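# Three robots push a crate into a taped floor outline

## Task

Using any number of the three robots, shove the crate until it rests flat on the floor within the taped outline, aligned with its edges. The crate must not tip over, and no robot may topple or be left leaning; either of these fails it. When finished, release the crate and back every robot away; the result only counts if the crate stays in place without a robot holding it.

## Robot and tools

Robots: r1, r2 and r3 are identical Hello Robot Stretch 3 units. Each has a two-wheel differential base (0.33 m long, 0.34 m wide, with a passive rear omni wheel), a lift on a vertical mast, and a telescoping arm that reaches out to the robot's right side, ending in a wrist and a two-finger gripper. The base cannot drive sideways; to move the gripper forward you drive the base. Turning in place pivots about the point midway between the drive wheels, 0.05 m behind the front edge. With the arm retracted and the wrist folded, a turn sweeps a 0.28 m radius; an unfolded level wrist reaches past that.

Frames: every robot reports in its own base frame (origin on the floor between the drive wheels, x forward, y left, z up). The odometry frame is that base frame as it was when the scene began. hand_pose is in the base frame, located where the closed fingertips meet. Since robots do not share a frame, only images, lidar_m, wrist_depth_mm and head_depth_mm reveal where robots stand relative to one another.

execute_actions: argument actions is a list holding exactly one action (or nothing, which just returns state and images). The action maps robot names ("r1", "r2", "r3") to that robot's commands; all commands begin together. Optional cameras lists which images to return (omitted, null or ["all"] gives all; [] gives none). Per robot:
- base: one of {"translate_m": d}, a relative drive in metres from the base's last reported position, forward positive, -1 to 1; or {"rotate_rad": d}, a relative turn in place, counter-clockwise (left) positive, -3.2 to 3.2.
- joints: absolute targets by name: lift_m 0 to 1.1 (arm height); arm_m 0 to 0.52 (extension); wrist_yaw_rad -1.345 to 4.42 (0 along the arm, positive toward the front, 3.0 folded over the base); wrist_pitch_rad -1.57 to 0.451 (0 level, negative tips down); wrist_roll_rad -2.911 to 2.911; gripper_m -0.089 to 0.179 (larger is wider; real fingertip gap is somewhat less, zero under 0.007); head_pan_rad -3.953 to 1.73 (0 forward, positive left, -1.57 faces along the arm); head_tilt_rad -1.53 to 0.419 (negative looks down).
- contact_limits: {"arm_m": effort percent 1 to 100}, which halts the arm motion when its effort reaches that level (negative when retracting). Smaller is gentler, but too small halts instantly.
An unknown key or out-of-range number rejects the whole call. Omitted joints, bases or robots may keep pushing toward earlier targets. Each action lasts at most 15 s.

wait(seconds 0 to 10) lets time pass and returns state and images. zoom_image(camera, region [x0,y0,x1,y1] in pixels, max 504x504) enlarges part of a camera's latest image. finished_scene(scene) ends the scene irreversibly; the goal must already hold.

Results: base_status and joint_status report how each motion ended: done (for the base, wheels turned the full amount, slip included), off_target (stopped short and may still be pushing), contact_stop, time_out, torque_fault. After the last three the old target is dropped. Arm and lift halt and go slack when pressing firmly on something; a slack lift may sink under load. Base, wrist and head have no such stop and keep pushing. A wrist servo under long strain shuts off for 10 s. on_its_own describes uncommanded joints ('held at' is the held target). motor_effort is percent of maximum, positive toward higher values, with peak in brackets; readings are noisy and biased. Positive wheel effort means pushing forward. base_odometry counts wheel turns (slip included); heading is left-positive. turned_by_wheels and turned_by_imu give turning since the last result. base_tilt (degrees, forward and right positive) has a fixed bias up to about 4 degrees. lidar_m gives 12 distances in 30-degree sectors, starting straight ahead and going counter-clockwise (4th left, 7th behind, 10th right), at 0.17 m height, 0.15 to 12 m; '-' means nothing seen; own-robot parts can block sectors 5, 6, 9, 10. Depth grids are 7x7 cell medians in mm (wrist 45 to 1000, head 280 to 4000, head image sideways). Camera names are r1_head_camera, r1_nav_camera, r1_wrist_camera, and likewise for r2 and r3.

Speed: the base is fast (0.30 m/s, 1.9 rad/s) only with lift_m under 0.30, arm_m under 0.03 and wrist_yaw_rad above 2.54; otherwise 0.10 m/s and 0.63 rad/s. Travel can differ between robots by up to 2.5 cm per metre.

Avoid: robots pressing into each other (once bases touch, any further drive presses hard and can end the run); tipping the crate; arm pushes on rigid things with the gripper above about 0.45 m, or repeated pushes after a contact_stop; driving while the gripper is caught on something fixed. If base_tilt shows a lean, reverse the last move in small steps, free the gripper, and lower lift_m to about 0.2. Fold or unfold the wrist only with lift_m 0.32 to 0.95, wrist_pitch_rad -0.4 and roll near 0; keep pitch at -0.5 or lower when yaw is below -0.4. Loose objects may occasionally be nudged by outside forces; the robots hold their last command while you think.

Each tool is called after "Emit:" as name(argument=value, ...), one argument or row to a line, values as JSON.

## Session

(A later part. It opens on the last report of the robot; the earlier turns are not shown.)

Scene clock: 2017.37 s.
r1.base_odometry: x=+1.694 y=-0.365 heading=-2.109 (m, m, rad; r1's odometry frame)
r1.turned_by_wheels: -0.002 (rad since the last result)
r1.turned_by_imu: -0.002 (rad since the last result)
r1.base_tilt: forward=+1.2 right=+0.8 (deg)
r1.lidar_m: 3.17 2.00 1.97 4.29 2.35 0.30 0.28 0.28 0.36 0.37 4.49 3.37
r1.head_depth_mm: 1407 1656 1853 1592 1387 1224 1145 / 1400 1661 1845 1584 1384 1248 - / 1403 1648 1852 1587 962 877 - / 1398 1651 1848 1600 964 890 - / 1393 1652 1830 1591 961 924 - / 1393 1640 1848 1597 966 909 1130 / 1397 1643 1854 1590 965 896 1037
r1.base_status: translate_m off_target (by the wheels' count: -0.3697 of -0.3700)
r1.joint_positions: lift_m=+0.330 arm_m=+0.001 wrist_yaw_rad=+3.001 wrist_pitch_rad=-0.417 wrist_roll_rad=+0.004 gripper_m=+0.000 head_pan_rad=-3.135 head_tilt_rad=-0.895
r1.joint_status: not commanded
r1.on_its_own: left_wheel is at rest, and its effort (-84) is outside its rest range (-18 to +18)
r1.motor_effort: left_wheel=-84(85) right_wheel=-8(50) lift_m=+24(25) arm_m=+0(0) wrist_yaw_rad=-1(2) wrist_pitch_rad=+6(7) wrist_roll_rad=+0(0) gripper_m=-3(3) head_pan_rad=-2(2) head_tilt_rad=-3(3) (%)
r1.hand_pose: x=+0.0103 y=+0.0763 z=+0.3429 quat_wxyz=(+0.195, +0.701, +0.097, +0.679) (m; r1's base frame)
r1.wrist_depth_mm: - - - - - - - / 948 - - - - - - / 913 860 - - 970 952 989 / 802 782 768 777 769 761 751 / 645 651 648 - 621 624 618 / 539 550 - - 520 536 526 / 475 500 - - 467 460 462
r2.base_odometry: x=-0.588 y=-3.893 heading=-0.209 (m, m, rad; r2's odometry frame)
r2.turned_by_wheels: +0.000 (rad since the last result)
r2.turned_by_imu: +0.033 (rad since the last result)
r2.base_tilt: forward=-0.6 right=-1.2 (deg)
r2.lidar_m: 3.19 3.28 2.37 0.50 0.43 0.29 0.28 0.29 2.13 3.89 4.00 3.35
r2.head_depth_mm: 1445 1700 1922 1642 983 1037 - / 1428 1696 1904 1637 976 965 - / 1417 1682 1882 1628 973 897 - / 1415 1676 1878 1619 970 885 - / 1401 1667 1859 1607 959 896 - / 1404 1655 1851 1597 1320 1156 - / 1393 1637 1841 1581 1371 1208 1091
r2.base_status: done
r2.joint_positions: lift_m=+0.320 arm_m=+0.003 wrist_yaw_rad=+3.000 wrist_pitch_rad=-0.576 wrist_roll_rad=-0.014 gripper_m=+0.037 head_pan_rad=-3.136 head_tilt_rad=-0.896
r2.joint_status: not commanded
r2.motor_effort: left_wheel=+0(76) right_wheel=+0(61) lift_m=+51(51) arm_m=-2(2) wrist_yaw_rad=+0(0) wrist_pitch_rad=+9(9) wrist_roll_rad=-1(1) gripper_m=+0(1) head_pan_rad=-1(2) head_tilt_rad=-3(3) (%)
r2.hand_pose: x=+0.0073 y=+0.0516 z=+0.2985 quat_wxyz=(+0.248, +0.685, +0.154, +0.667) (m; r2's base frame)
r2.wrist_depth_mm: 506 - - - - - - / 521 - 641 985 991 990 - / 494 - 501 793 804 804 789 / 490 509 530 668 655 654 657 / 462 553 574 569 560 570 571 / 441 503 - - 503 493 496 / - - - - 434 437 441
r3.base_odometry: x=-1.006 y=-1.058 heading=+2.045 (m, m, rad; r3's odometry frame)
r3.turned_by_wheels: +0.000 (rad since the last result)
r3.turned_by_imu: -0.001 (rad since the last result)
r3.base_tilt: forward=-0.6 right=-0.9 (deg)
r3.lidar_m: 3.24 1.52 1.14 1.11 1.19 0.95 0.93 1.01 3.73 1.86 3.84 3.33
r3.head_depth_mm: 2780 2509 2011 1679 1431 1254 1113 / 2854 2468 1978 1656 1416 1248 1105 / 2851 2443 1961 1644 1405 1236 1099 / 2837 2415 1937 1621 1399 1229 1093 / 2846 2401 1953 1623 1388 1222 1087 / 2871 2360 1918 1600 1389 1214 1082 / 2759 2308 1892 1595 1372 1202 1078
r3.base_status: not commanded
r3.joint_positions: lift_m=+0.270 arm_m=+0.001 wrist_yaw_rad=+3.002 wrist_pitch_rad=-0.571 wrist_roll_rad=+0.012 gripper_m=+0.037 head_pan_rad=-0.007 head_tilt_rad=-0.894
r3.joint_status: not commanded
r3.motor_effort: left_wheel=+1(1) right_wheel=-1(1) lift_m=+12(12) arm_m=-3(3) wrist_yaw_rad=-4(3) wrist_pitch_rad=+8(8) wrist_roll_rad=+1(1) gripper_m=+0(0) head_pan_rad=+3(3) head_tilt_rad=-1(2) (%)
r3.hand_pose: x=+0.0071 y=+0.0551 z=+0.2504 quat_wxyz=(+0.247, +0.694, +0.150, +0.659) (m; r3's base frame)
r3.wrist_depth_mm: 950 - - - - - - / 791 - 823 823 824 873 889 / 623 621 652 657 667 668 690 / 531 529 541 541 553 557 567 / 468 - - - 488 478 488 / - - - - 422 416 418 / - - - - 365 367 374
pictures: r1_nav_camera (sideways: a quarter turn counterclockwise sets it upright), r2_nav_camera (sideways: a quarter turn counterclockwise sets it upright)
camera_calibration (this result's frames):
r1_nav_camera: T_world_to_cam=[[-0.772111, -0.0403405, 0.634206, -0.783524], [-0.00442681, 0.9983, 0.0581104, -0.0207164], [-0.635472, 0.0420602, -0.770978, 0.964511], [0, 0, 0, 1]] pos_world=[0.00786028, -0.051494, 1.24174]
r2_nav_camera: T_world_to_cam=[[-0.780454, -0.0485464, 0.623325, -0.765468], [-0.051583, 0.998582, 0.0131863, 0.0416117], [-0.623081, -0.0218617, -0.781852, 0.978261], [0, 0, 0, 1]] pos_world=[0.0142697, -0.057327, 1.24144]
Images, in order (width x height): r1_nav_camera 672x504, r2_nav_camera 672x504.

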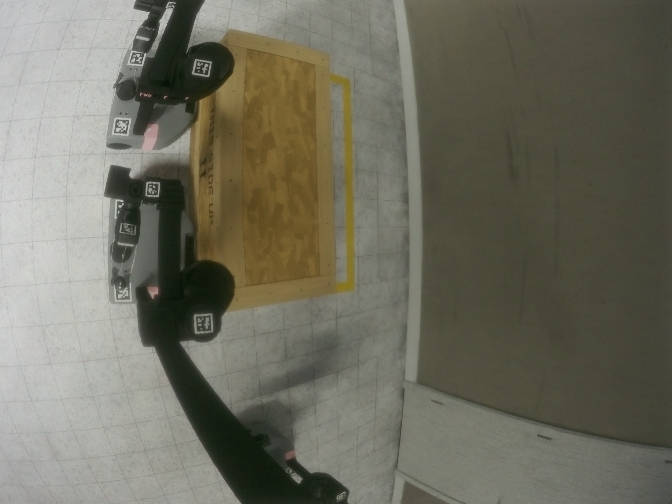

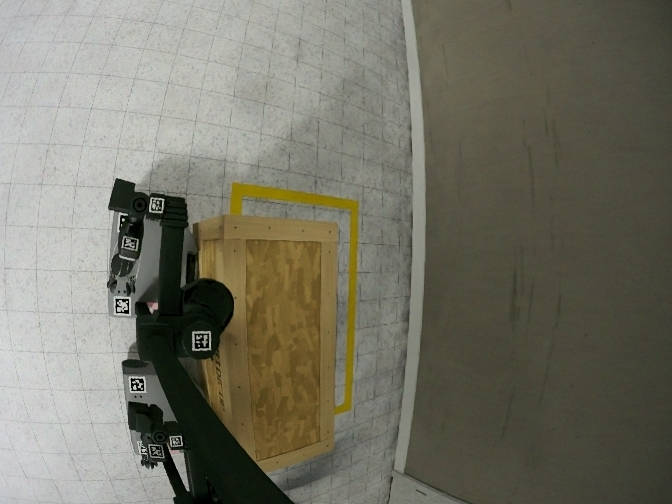

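Emit:
execute_actions(
  actions=[
    {"r1":{"base":{"rotate_rad":0.15}},"r2":{"base":{"rotate_rad":0.09}}},
  ],
  cameras=[],
)

Emit:
execute_actions(
  actions=[
    {"r1":{"base":{"translate_m":-0.26}},"r2":{"base":{"translate_m":-0.27}}},
  ],
  cameras=["r1_nav_camera","r2_nav_camera","r3_nav_camera"],
)

Scene clock: 2057.83 s.
r1.base_odometry: x=+1.694 y=-0.365 heading=-1.959 (m, m, rad; r1's odometry frame)
r1.turned_by_wheels: +0.150 (rad since the last result)
r1.turned_by_imu: +0.149 (rad since the last result)
r1.base_tilt: forward=+1.2 right=+0.8 (deg)
r1.lidar_m: 3.18 1.98 4.38 4.31 1.15 0.28 0.28 0.29 0.39 0.38 4.20 3.24
r1.head_depth_mm: 1352 1592 1807 1587 1386 1218 1140 / 1373 1610 1835 1597 1002 1161 - / 1399 1655 1844 1586 965 878 - / 1411 1669 1863 1597 967 895 - / 1430 1697 1880 1599 963 975 - / 1444 1710 1875 1109 963 1061 1126 / 1469 1745 1889 1107 961 1030 1006
r1.base_status: done
r1.joint_positions: lift_m=+0.330 arm_m=+0.001 wrist_yaw_rad=+3.001 wrist_pitch_rad=-0.417 wrist_roll_rad=+0.004 gripper_m=+0.000 head_pan_rad=-3.135 head_tilt_rad=-0.895
r1.joint_status: not commanded
r1.motor_effort: left_wheel=-2(84) right_wheel=+2(7) lift_m=+24(24) arm_m=+0(0) wrist_yaw_rad=+0(2) wrist_pitch_rad=+6(7) wrist_roll_rad=+0(0) gripper_m=-2(2) head_pan_rad=-3(3) head_tilt_rad=-3(3) (%)
r1.hand_pose: x=+0.0103 y=+0.0763 z=+0.3429 quat_wxyz=(+0.195, +0.701, +0.097, +0.679) (m; r1's base frame)
r1.wrist_depth_mm: - - - - - - - / - - - - - - - / - 962 - 972 969 977 946 / 797 785 771 784 774 761 743 / 654 652 664 - 640 642 625 / 556 538 - - 541 540 528 / 330 499 - - 467 469 463
r2.base_odometry: x=-0.588 y=-3.893 heading=-0.119 (m, m, rad; r2's odometry frame)
r2.turned_by_wheels: +0.090 (rad since the last result)
r2.turned_by_imu: +0.088 (rad since the last result)
r2.base_tilt: forward=-0.7 right=-1.3 (deg)
r2.lidar_m: 3.19 3.36 2.37 0.50 0.39 0.29 0.28 0.29 2.33 3.89 4.10 3.27
r2.head_depth_mm: 1398 1650 1887 1644 983 911 - / 1400 1666 1897 1640 979 906 - / 1405 1650 1884 1627 972 885 - / 1410 1674 1858 1618 969 887 - / 1419 1676 1877 1605 957 892 - / 1426 1689 1891 1596 1391 1200 - / 1419 1710 1871 1590 1369 1215 1082
r2.base_status: done
r2.joint_positions: lift_m=+0.320 arm_m=+0.003 wrist_yaw_rad=+3.000 wrist_pitch_rad=-0.576 wrist_roll_rad=-0.014 gripper_m=+0.037 head_pan_rad=-3.136 head_tilt_rad=-0.896
r2.joint_status: not commanded
r2.motor_effort: left_wheel=-1(5) right_wheel=+2(6) lift_m=+51(51) arm_m=-2(2) wrist_yaw_rad=+0(0) wrist_pitch_rad=+9(9) wrist_roll_rad=-1(1) gripper_m=+0(0) head_pan_rad=-1(0) head_tilt_rad=-2(3) (%)
r2.hand_pose: x=+0.0073 y=+0.0516 z=+0.2985 quat_wxyz=(+0.248, +0.685, +0.154, +0.667) (m; r2's base frame)
r2.wrist_depth_mm: 431 - - - - - - / 437 - 629 - - - - / 443 - 507 763 790 818 799 / 434 584 524 625 656 671 659 / 421 548 571 577 569 566 569 / 403 511 - - 510 493 493 / - - - - 430 434 437
r3.base_odometry: x=-1.006 y=-1.058 heading=+2.045 (m, m, rad; r3's odometry frame)
r3.turned_by_wheels: +0.000 (rad since the last result)
r3.turned_by_imu: -0.001 (rad since the last result)
r3.base_tilt: forward=-0.6 right=-0.9 (deg)
r3.lidar_m: 3.25 1.52 1.14 1.11 1.20 0.96 0.93 1.02 3.73 1.86 3.86 3.32
r3.head_depth_mm: 2839 2499 2019 1668 1431 1252 1111 / 2861 2499 1982 1652 1420 1249 1104 / 2870 2457 1970 1634 1404 1230 1100 / 2826 2422 1955 1632 1401 1227 1090 / 2845 2407 1940 1610 1391 1217 1081 / 2872 2361 1890 1598 1387 1210 1078 / 2779 2330 1899 1598 1372 1204 1073
r3.base_status: not commanded
r3.joint_positions: lift_m=+0.270 arm_m=+0.001 wrist_yaw_rad=+3.002 wrist_pitch_rad=-0.571 wrist_roll_rad=+0.012 gripper_m=+0.037 head_pan_rad=-0.007 head_tilt_rad=-0.894
r3.joint_status: not commanded
r3.motor_effort: left_wheel=+1(1) right_wheel=-1(1) lift_m=+12(12) arm_m=-3(3) wrist_yaw_rad=-2(1) wrist_pitch_rad=+8(8) wrist_roll_rad=+1(1) gripper_m=-1(0) head_pan_rad=+4(3) head_tilt_rad=-2(2) (%)
r3.hand_pose: x=+0.0071 y=+0.0551 z=+0.2504 quat_wxyz=(+0.247, +0.694, +0.150, +0.659) (m; r3's base frame)
r3.wrist_depth_mm: 942 - - - - - - / 795 - 818 819 848 869 872 / 636 636 661 660 670 678 689 / 527 530 537 542 557 568 569 / 468 - - - 482 478 479 / - - - - 425 414 417 / - - - - 366 368 374
pictures: none
No camera images: the call's "cameras" was empty. Leave "cameras" out to get every camera's image.

Scene clock: 2061.53 s.
r1.base_odometry: x=+1.792 y=-0.125 heading=-1.959 (m, m, rad; r1's odometry frame)
r1.turned_by_wheels: +0.000 (rad since the last result)
r1.turned_by_imu: -0.001 (rad since the last result)
r1.base_tilt: forward=+1.1 right=+0.8 (deg)
r1.lidar_m: 3.44 2.18 4.40 1.07 1.69 0.28 0.28 0.29 0.38 0.38 4.57 3.50
r1.head_depth_mm: 1120 1314 1598 1594 1380 1217 1142 / 1134 1342 1618 1596 994 1163 - / 1152 1357 1644 1590 959 875 - / 1170 1380 1692 1587 965 892 - / 1186 1409 1726 1594 965 987 - / 1208 1434 1759 1105 963 1067 1119 / 1224 1461 1749 1104 961 1034 1004
r1.base_status: done
r1.joint_positions: lift_m=+0.330 arm_m=+0.001 wrist_yaw_rad=+3.001 wrist_pitch_rad=-0.417 wrist_roll_rad=+0.004 gripper_m=+0.000 head_pan_rad=-3.135 head_tilt_rad=-0.895
r1.joint_status: not commanded
r1.motor_effort: left_wheel=-4(69) right_wheel=-7(45) lift_m=+24(24) arm_m=+0(0) wrist_yaw_rad=+0(1) wrist_pitch_rad=+6(7) wrist_roll_rad=+0(0) gripper_m=-3(4) head_pan_rad=-3(2) head_tilt_rad=-3(3) (%)
r1.hand_pose: x=+0.0103 y=+0.0763 z=+0.3429 quat_wxyz=(+0.195, +0.701, +0.097, +0.679) (m; r1's base frame)
r1.wrist_depth_mm: - - - - - - - / - - 922 - - - - / - - 955 988 992 987 971 / 796 793 783 776 788 751 752 / 652 650 653 - 640 622 623 / 555 546 - - 535 523 540 / 327 508 - - 460 462 464
r2.base_odometry: x=-0.856 y=-3.861 heading=-0.119 (m, m, rad; r2's odometry frame)
r2.turned_by_wheels: +0.000 (rad since the last result)
r2.turned_by_imu: +0.024 (rad since the last result)
r2.base_tilt: forward=-0.7 right=-1.3 (deg)
r2.lidar_m: 3.45 2.55 2.56 0.49 0.37 0.28 0.28 0.29 1.99 3.88 4.11 3.54
r2.head_depth_mm: 1153 1348 1639 1656 982 914 - / 1151 1359 1650 1643 978 899 - / 1162 1370 1675 1630 972 881 - / 1168 1373 1691 1611 965 888 - / 1182 1393 1697 1604 961 889 - / 1190 1406 1722 1596 1378 1202 - / 1197 1415 1736 1591 1369 1218 1087
r2.base_status: translate_m off_target (by the wheels' count: -0.2696 of -0.2700)
r2.joint_positions: lift_m=+0.320 arm_m=+0.003 wrist_yaw_rad=+3.000 wrist_pitch_rad=-0.576 wrist_roll_rad=-0.014 gripper_m=+0.037 head_pan_rad=-3.136 head_tilt_rad=-0.896
r2.joint_status: not commanded
r2.on_its_own: left_wheel is at rest, and its effort (-47) is outside its rest range (-18 to +18); right_wheel is at rest, and its effort (-55) is outside its rest range (-18 to +18)
r2.motor_effort: left_wheel=-47(52) right_wheel=-55(62) lift_m=+51(51) arm_m=-1(2) wrist_yaw_rad=+1(0) wrist_pitch_rad=+8(9) wrist_roll_rad=-1(1) gripper_m=+0(0) head_pan_rad=-1(1) head_tilt_rad=-3(3) (%)
r2.hand_pose: x=+0.0073 y=+0.0516 z=+0.2985 quat_wxyz=(+0.248, +0.685, +0.154, +0.667) (m; r2's base frame)
r2.wrist_depth_mm: 407 - - - - - - / 417 - 633 967 - 980 985 / 419 - 497 556 817 785 801 / 413 547 517 558 666 648 661 / 401 533 571 562 562 558 570 / 386 507 - - 503 494 500 / - - - - 432 438 446
r3.base_odometry: x=-1.006 y=-1.058 heading=+2.045 (m, m, rad; r3's odometry frame)
r3.turned_by_wheels: +0.000 (rad since the last result)
r3.turned_by_imu: +0.000 (rad since the last result)
r3.base_tilt: forward=-0.6 right=-0.9 (deg)
r3.lidar_m: 3.25 1.52 1.14 1.11 1.19 0.97 0.95 4.95 3.75 1.86 3.88 3.32
r3.head_depth_mm: 2820 2514 2009 1688 1431 1246 1110 / 2830 2471 1983 1659 1414 1249 1105 / 2847 2467 1959 1632 1411 1235 1093 / 2784 2432 1954 1625 1399 1223 1098 / 2823 2400 1930 1612 1389 1224 1086 / 2863 2362 1905 1598 1386 1217 1084 / 2773 2363 1885 1593 1363 1204 1078
r3.base_status: not commanded
r3.joint_positions: lift_m=+0.270 arm_m=+0.001 wrist_yaw_rad=+3.002 wrist_pitch_rad=-0.571 wrist_roll_rad=+0.012 gripper_m=+0.037 head_pan_rad=-0.007 head_tilt_rad=-0.894
r3.joint_status: not commanded
r3.motor_effort: left_wheel=+1(1) right_wheel=-1(1) lift_m=+12(12) arm_m=-4(3) wrist_yaw_rad=-3(1) wrist_pitch_rad=+8(8) wrist_roll_rad=+1(1) gripper_m=+0(0) head_pan_rad=+2(2) head_tilt_rad=-2(2) (%)
r3.hand_pose: x=+0.0071 y=+0.0551 z=+0.2504 quat_wxyz=(+0.247, +0.694, +0.150, +0.659) (m; r3's base frame)
r3.wrist_depth_mm: 939 - - - - - - / 794 - 808 838 839 847 877 / 636 638 647 652 655 676 693 / 526 533 542 540 557 562 566 / 461 - - - 482 473 481 / - - - - 425 415 417 / - - - - 363 372 368
pictures: r1_nav_camera (sideways: a quarter turn counterclockwise sets it upright), r2_nav_camera (sideways: a quarter turn counterclockwise sets it upright), r3_nav_camera (sideways: a quarter turn counterclockwise sets it upright)
camera_calibration (this result's frames):
r1_nav_camera: T_world_to_cam=[[-0.772111, -0.0403403, 0.634206, -0.783524], [-0.00442656, 0.9983, 0.0581104, -0.0207164], [-0.635472, 0.0420603, -0.770977, 0.964511], [0, 0, 0, 1]] pos_world=[0.00786025, -0.051494, 1.24174]
r2_nav_camera: T_world_to_cam=[[-0.780454, -0.0485464, 0.623325, -0.765468], [-0.051583, 0.998582, 0.0131863, 0.0416117], [-0.623081, -0.0218617, -0.781852, 0.978261], [0, 0, 0, 1]] pos_world=[0.0142697, -0.057327, 1.24144]
r3_nav_camera: T_world_to_cam=[[0.771706, -0.0125505, 0.635855, -0.784964], [0.0277971, -0.998184, -0.0534381, 0.113853], [0.635372, 0.0589134, -0.769956, 0.954294], [0, 0, 0, 1]] pos_world=[-0.00373398, 0.0475736, 1.23997]
Images, in order (width x height): r1_nav_camera 672x504, r2_nav_camera 672x504, r3_nav_camera 672x504.

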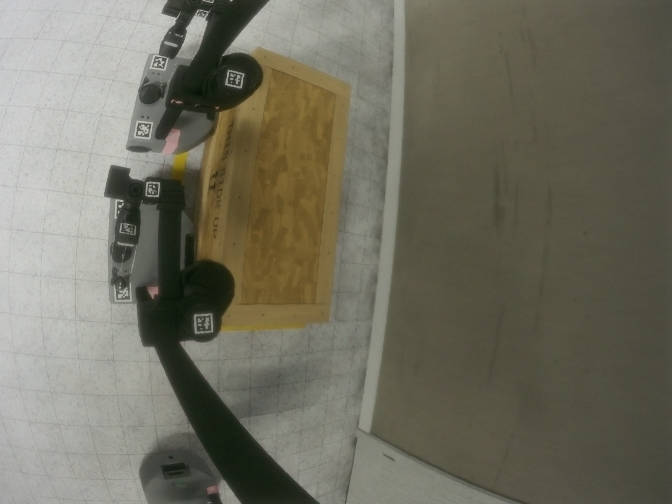

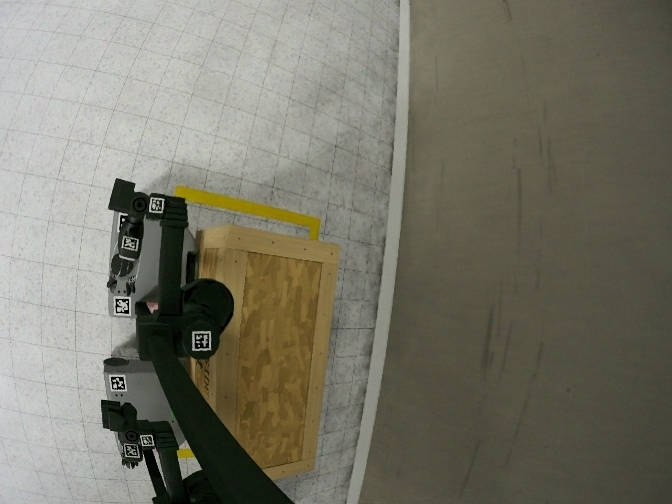

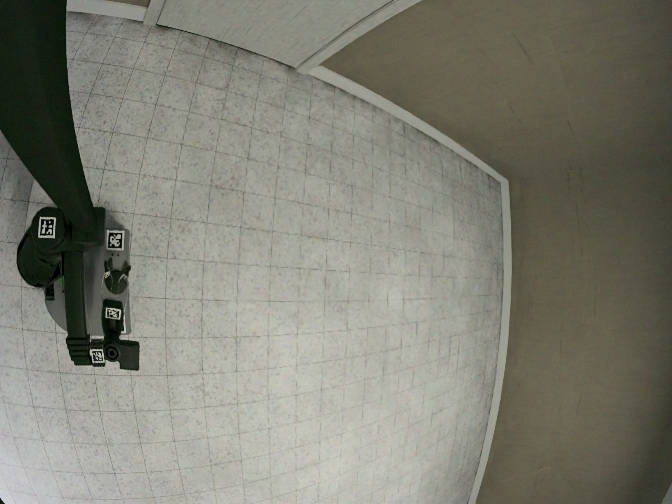

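Emit:
zoom_image(
  camera="r2_nav_camera",
  region=[160,160,420,300],
)

Emit:
zoom_image(
  camera="r1_nav_camera",
  region=[200,40,420,360],
)

Region (160, 160, 420, 300) of r2_nav_camera's 672x504 image, scaled by 1.938, with more detail than that image has; it fills the top 271 rows of this view, and the rest is white.

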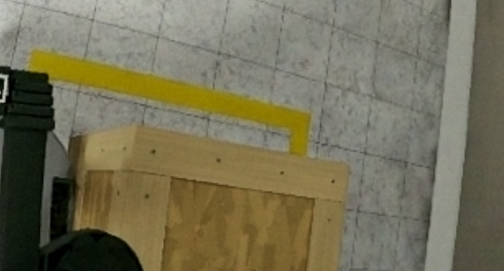

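Region (200, 40, 420, 360) of r1_nav_camera's 672x504 image, scaled by 1.575, with more detail than that image has; it fills the left 346 columns of this view, and the rest is white.

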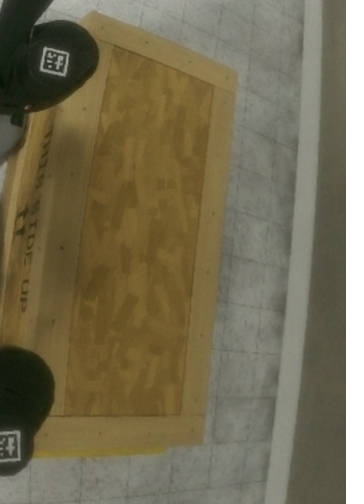

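Emit:
execute_actions(
  actions=[
    {"r1":{"base":{"translate_m":-0.04}},"r2":{"base":{"translate_m":-0.07}}},
  ],
  cameras=[],
)

Emit:
execute_actions(
  actions=[
    {"r1":{"base":{"translate_m":0.5},"joints":{"lift_m":0.27}},"r2":{"base":{"translate_m":0.5},"joints":{"lift_m":0.27}}},
  ],
  cameras=["r1_nav_camera","r2_nav_camera"],
)

Scene clock: 2160.87 s.
r1.base_odometry: x=+1.808 y=-0.088 heading=-1.959 (m, m, rad; r1's odometry frame)
r1.turned_by_wheels: +0.000 (rad since the last result)
r1.turned_by_imu: -0.001 (rad since the last result)
r1.base_tilt: forward=+1.1 right=+0.9 (deg)
r1.lidar_m: 3.47 2.21 4.41 1.06 1.64 0.28 0.28 0.30 0.39 0.49 4.58 3.55
r1.head_depth_mm: 1089 1279 1547 1599 1378 1221 1145 / 1103 1301 1581 1600 1003 1162 - / 1118 1313 1593 1598 963 878 - / 1133 1350 1630 1597 966 893 - / 1150 1367 1664 1106 964 1004 - / 1165 1388 1713 1107 959 1121 1122 / 1183 1414 1734 1107 967 1049 1003
r1.base_status: done
r1.joint_positions: lift_m=+0.330 arm_m=+0.001 wrist_yaw_rad=+3.001 wrist_pitch_rad=-0.417 wrist_roll_rad=+0.004 gripper_m=+0.000 head_pan_rad=-3.135 head_tilt_rad=-0.895
r1.joint_status: not commanded
r1.motor_effort: left_wheel=-1(40) right_wheel=+1(39) lift_m=+24(23) arm_m=+0(0) wrist_yaw_rad=-1(2) wrist_pitch_rad=+7(7) wrist_roll_rad=+0(0) gripper_m=-3(3) head_pan_rad=-2(2) head_tilt_rad=-3(3) (%)
r1.hand_pose: x=+0.0103 y=+0.0763 z=+0.3429 quat_wxyz=(+0.195, +0.701, +0.097, +0.679) (m; r1's base frame)
r1.wrist_depth_mm: - - - - - - - / - - 961 - - - - / - - 985 991 964 955 - / 793 791 783 787 778 761 772 / 657 655 667 - 635 634 613 / 549 547 - - 529 533 528 / 339 497 - - 468 452 462
r2.base_odometry: x=-0.925 y=-3.853 heading=-0.119 (m, m, rad; r2's odometry frame)
r2.turned_by_wheels: +0.000 (rad since the last result)
r2.turned_by_imu: +0.022 (rad since the last result)
r2.base_tilt: forward=-0.7 right=-1.1 (deg)
r2.lidar_m: 3.51 2.59 2.66 0.49 0.35 0.28 0.28 0.30 1.95 3.87 4.15 3.58
r2.head_depth_mm: 1077 1266 1541 1662 982 891 - / 1086 1289 1551 1636 980 890 - / 1100 1291 1578 1625 977 885 - / 1111 1315 1606 1624 964 887 - / 1124 1327 1623 1608 958 892 - / 1136 1339 1645 1605 1379 1194 - / 1141 1359 1667 1585 1372 1211 1087
r2.base_status: translate_m off_target (by the wheels' count: -0.0696 of -0.0700)
r2.joint_positions: lift_m=+0.320 arm_m=+0.003 wrist_yaw_rad=+3.000 wrist_pitch_rad=-0.576 wrist_roll_rad=-0.014 gripper_m=+0.037 head_pan_rad=-3.136 head_tilt_rad=-0.896
r2.joint_status: not commanded
r2.on_its_own: left_wheel is at rest, and its effort (-44) is outside its rest range (-18 to +18); right_wheel is at rest, and its effort (-53) is outside its rest range (-18 to +18)
r2.motor_effort: left_wheel=-44(60) right_wheel=-53(64) lift_m=+51(51) arm_m=-2(2) wrist_yaw_rad=+0(1) wrist_pitch_rad=+9(9) wrist_roll_rad=-1(2) gripper_m=+0(0) head_pan_rad=-1(1) head_tilt_rad=-2(2) (%)
r2.hand_pose: x=+0.0073 y=+0.0516 z=+0.2985 quat_wxyz=(+0.248, +0.685, +0.154, +0.667) (m; r2's base frame)
r2.wrist_depth_mm: 366 - - - - - - / 380 - 633 705 - 998 988 / 389 - 505 520 795 776 804 / 382 495 515 540 668 661 657 / 372 523 567 569 569 560 571 / 365 506 - - 504 490 493 / - - - - 426 441 439
r3.base_odometry: x=-1.006 y=-1.058 heading=+2.045 (m, m, rad; r3's odometry frame)
r3.turned_by_wheels: +0.000 (rad since the last result)
r3.turned_by_imu: -0.001 (rad since the last result)
r3.base_tilt: forward=-0.6 right=-0.8 (deg)
r3.lidar_m: 3.24 1.52 1.14 1.11 1.20 0.98 0.97 4.90 3.75 1.86 3.87 3.32
r3.head_depth_mm: 2837 2475 1999 1673 1438 1252 1109 / 2843 2483 1984 1654 1424 1240 1107 / 2868 2431 1966 1638 1420 1241 1095 / 2815 2409 1942 1633 1401 1233 1097 / 2858 2389 1940 1618 1393 1212 1092 / 2822 2368 1922 1601 1385 1206 1083 / 2776 2342 1880 1594 1369 1208 1074
r3.base_status: not commanded
r3.joint_positions: lift_m=+0.270 arm_m=+0.001 wrist_yaw_rad=+3.002 wrist_pitch_rad=-0.571 wrist_roll_rad=+0.012 gripper_m=+0.037 head_pan_rad=-0.007 head_tilt_rad=-0.894
r3.joint_status: not commanded
r3.motor_effort: left_wheel=+2(2) right_wheel=-1(1) lift_m=+12(12) arm_m=-3(4) wrist_yaw_rad=-1(2) wrist_pitch_rad=+8(8) wrist_roll_rad=+1(1) gripper_m=+0(0) head_pan_rad=+2(3) head_tilt_rad=-1(2) (%)
r3.hand_pose: x=+0.0071 y=+0.0551 z=+0.2504 quat_wxyz=(+0.247, +0.694, +0.150, +0.659) (m; r3's base frame)
r3.wrist_depth_mm: 958 - - - - - - / 765 - 823 822 847 854 891 / 635 636 644 659 665 675 687 / 529 540 543 554 547 555 561 / 465 - - - 480 477 481 / - - - - 426 419 418 / - - - - 366 367 370
pictures: none
No camera images: the call's "cameras" was empty. Leave "cameras" out to get every camera's image.

Scene clock: 2164.50 s.
r1.base_odometry: x=+1.618 y=-0.550 heading=-1.959 (m, m, rad; r1's odometry frame)
r1.turned_by_wheels: +0.000 (rad since the last result)
r1.turned_by_imu: +0.001 (rad since the last result)
r1.base_tilt: forward=+1.2 right=+0.9 (deg)
r1.lidar_m: 2.98 1.82 1.85 4.29 2.29 1.79 0.77 0.83 0.38 0.48 3.96 3.05
r1.head_depth_mm: 1532 1795 1890 1599 1384 1223 1140 / 1550 1816 1856 1561 1376 1238 - / 1569 1857 1307 1221 1384 1261 - / 1593 1854 1307 1266 1381 1250 - / 1615 1931 1314 1305 1379 1218 - / 1635 1948 1314 1361 1382 1216 1105 / 1660 1973 1311 1407 1382 1205 983
r1.base_status: done
r1.joint_positions: lift_m=+0.270 arm_m=+0.001 wrist_yaw_rad=+3.001 wrist_pitch_rad=-0.417 wrist_roll_rad=+0.004 gripper_m=+0.000 head_pan_rad=-3.135 head_tilt_rad=-0.895
r1.joint_status: all done
r1.motor_effort: left_wheel=-2(8) right_wheel=+1(7) lift_m=+21(22) arm_m=+0(0) wrist_yaw_rad=+0(1) wrist_pitch_rad=+6(7) wrist_roll_rad=+0(0) gripper_m=-2(2) head_pan_rad=-2(2) head_tilt_rad=-3(3) (%)
r1.hand_pose: x=+0.0103 y=+0.0763 z=+0.2831 quat_wxyz=(+0.195, +0.701, +0.097, +0.679) (m; r1's base frame)
r1.wrist_depth_mm: - - - - - - - / 843 - - - - - - / 871 875 864 852 875 855 827 / 703 694 682 672 644 657 656 / 569 559 564 - 542 544 534 / 466 494 - - 466 463 466 / - - - - 401 405 402
r2.base_odometry: x=-0.429 y=-3.912 heading=-0.119 (m, m, rad; r2's odometry frame)
r2.turned_by_wheels: +0.000 (rad since the last result)
r2.turned_by_imu: +0.001 (rad since the last result)
r2.base_tilt: forward=-0.6 right=-1.1 (deg)
r2.lidar_m: 3.02 3.24 2.25 0.49 0.98 0.78 0.77 1.86 2.74 3.91 3.94 3.08
r2.head_depth_mm: 1520 1795 1356 1207 1391 1251 - / 1554 1822 1356 1218 1386 1245 1140 / 1561 1844 1338 1224 1401 1276 - / 1571 1860 1328 1247 1394 1272 - / 1589 1875 1817 1327 1395 1241 - / 1606 1891 1907 1598 1381 1212 - / 1614 1943 1881 1584 1371 1204 1082
r2.base_status: done
r2.joint_positions: lift_m=+0.270 arm_m=+0.003 wrist_yaw_rad=+3.000 wrist_pitch_rad=-0.576 wrist_roll_rad=-0.014 gripper_m=+0.037 head_pan_rad=-3.136 head_tilt_rad=-0.896
r2.joint_status: all done
r2.motor_effort: left_wheel=-1(42) right_wheel=+1(52) lift_m=+28(47) arm_m=-1(2) wrist_yaw_rad=+0(0) wrist_pitch_rad=+9(9) wrist_roll_rad=-1(1) gripper_m=+0(0) head_pan_rad=-2(1) head_tilt_rad=-3(3) (%)
r2.hand_pose: x=+0.0073 y=+0.0516 z=+0.2493 quat_wxyz=(+0.248, +0.685, +0.154, +0.667) (m; r2's base frame)
r2.wrist_depth_mm: - - 644 - - - - / 875 - 511 546 888 874 887 / 703 - 452 474 708 704 707 / 601 587 504 541 584 587 594 / 505 504 - - 506 504 506 / - - - - 450 438 443 / - - - - 383 391 387
r3.base_odometry: x=-1.006 y=-1.058 heading=+2.045 (m, m, rad; r3's odometry frame)
r3.turned_by_wheels: +0.000 (rad since the last result)
r3.turned_by_imu: +0.000 (rad since the last result)
r3.base_tilt: forward=-0.7 right=-0.9 (deg)
r3.lidar_m: 3.25 1.52 1.14 1.11 1.20 0.98 0.97 1.09 3.75 1.86 3.85 3.34
r3.head_depth_mm: 2821 2536 2018 1658 1420 1247 1114 / 2863 2495 1974 1667 1424 1236 1106 / 2823 2460 1957 1643 1411 1229 1103 / 2865 2439 1950 1629 1405 1227 1094 / 2888 2382 1921 1613 1402 1224 1087 / 2799 2366 1916 1611 1385 1213 1083 / 2766 2328 1888 1593 1372 1203 1073
r3.base_status: not commanded
r3.joint_positions: lift_m=+0.270 arm_m=+0.001 wrist_yaw_rad=+3.002 wrist_pitch_rad=-0.571 wrist_roll_rad=+0.012 gripper_m=+0.037 head_pan_rad=-0.007 head_tilt_rad=-0.894
r3.joint_status: not commanded
r3.motor_effort: left_wheel=+1(2) right_wheel=-1(1) lift_m=+12(12) arm_m=-3(3) wrist_yaw_rad=-1(2) wrist_pitch_rad=+8(8) wrist_roll_rad=+1(1) gripper_m=+0(0) head_pan_rad=+3(2) head_tilt_rad=-1(1) (%)
r3.hand_pose: x=+0.0071 y=+0.0551 z=+0.2504 quat_wxyz=(+0.247, +0.694, +0.150, +0.659) (m; r3's base frame)
r3.wrist_depth_mm: 954 - - - - - - / 795 - 822 826 840 858 867 / 624 636 646 652 669 678 682 / 531 527 543 547 556 561 562 / 465 - - - 482 480 477 / - - - - 419 416 418 / - - - - 369 368 368
pictures: r1_nav_camera (sideways: a quarter turn counterclockwise sets it upright), r2_nav_camera (sideways: a quarter turn counterclockwise sets it upright)
camera_calibration (this result's frames):
r1_nav_camera: T_world_to_cam=[[-0.77211, -0.0403381, 0.634208, -0.783526], [-0.00442357, 0.9983, 0.0581104, -0.0207165], [-0.635474, 0.0420621, -0.770976, 0.964509], [0, 0, 0, 1]] pos_world=[0.00785997, -0.051494, 1.24174]
r2_nav_camera: T_world_to_cam=[[-0.780451, -0.0485395, 0.62333, -0.765474], [-0.0515741, 0.998582, 0.0131866, 0.0416113], [-0.623086, -0.0218562, -0.781848, 0.978256], [0, 0, 0, 1]] pos_world=[0.0142688, -0.0573271, 1.24144]
Images, in order (width x height): r1_nav_camera 672x504, r2_nav_camera 672x504.

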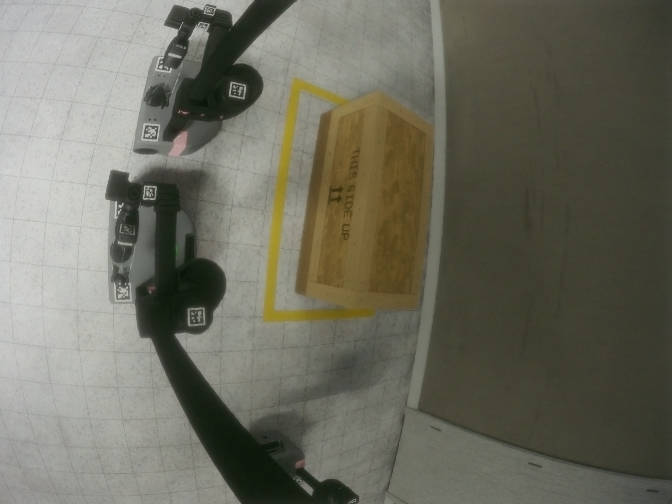

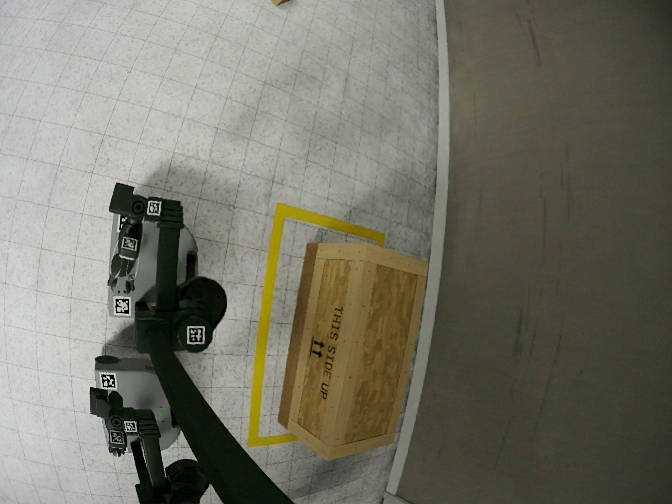

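Emit:
zoom_image(
  camera="r1_nav_camera",
  region=[240,60,460,340],
)

Emit:
zoom_image(
  camera="r2_nav_camera",
  region=[230,190,450,470],
)

Region (240, 60, 460, 340) of r1_nav_camera's 672x504 image, scaled by 1.800, with more detail than that image has; it fills the left 396 columns of this view, and the rest is white.

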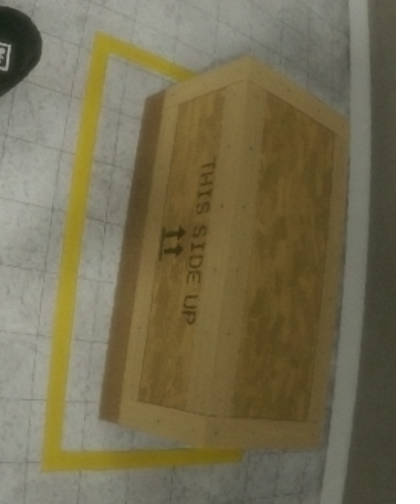

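Region (230, 190, 450, 470) of r2_nav_camera's 672x504 image, scaled by 1.800, with more detail than that image has; it fills the left 396 columns of this view, and the rest is white.

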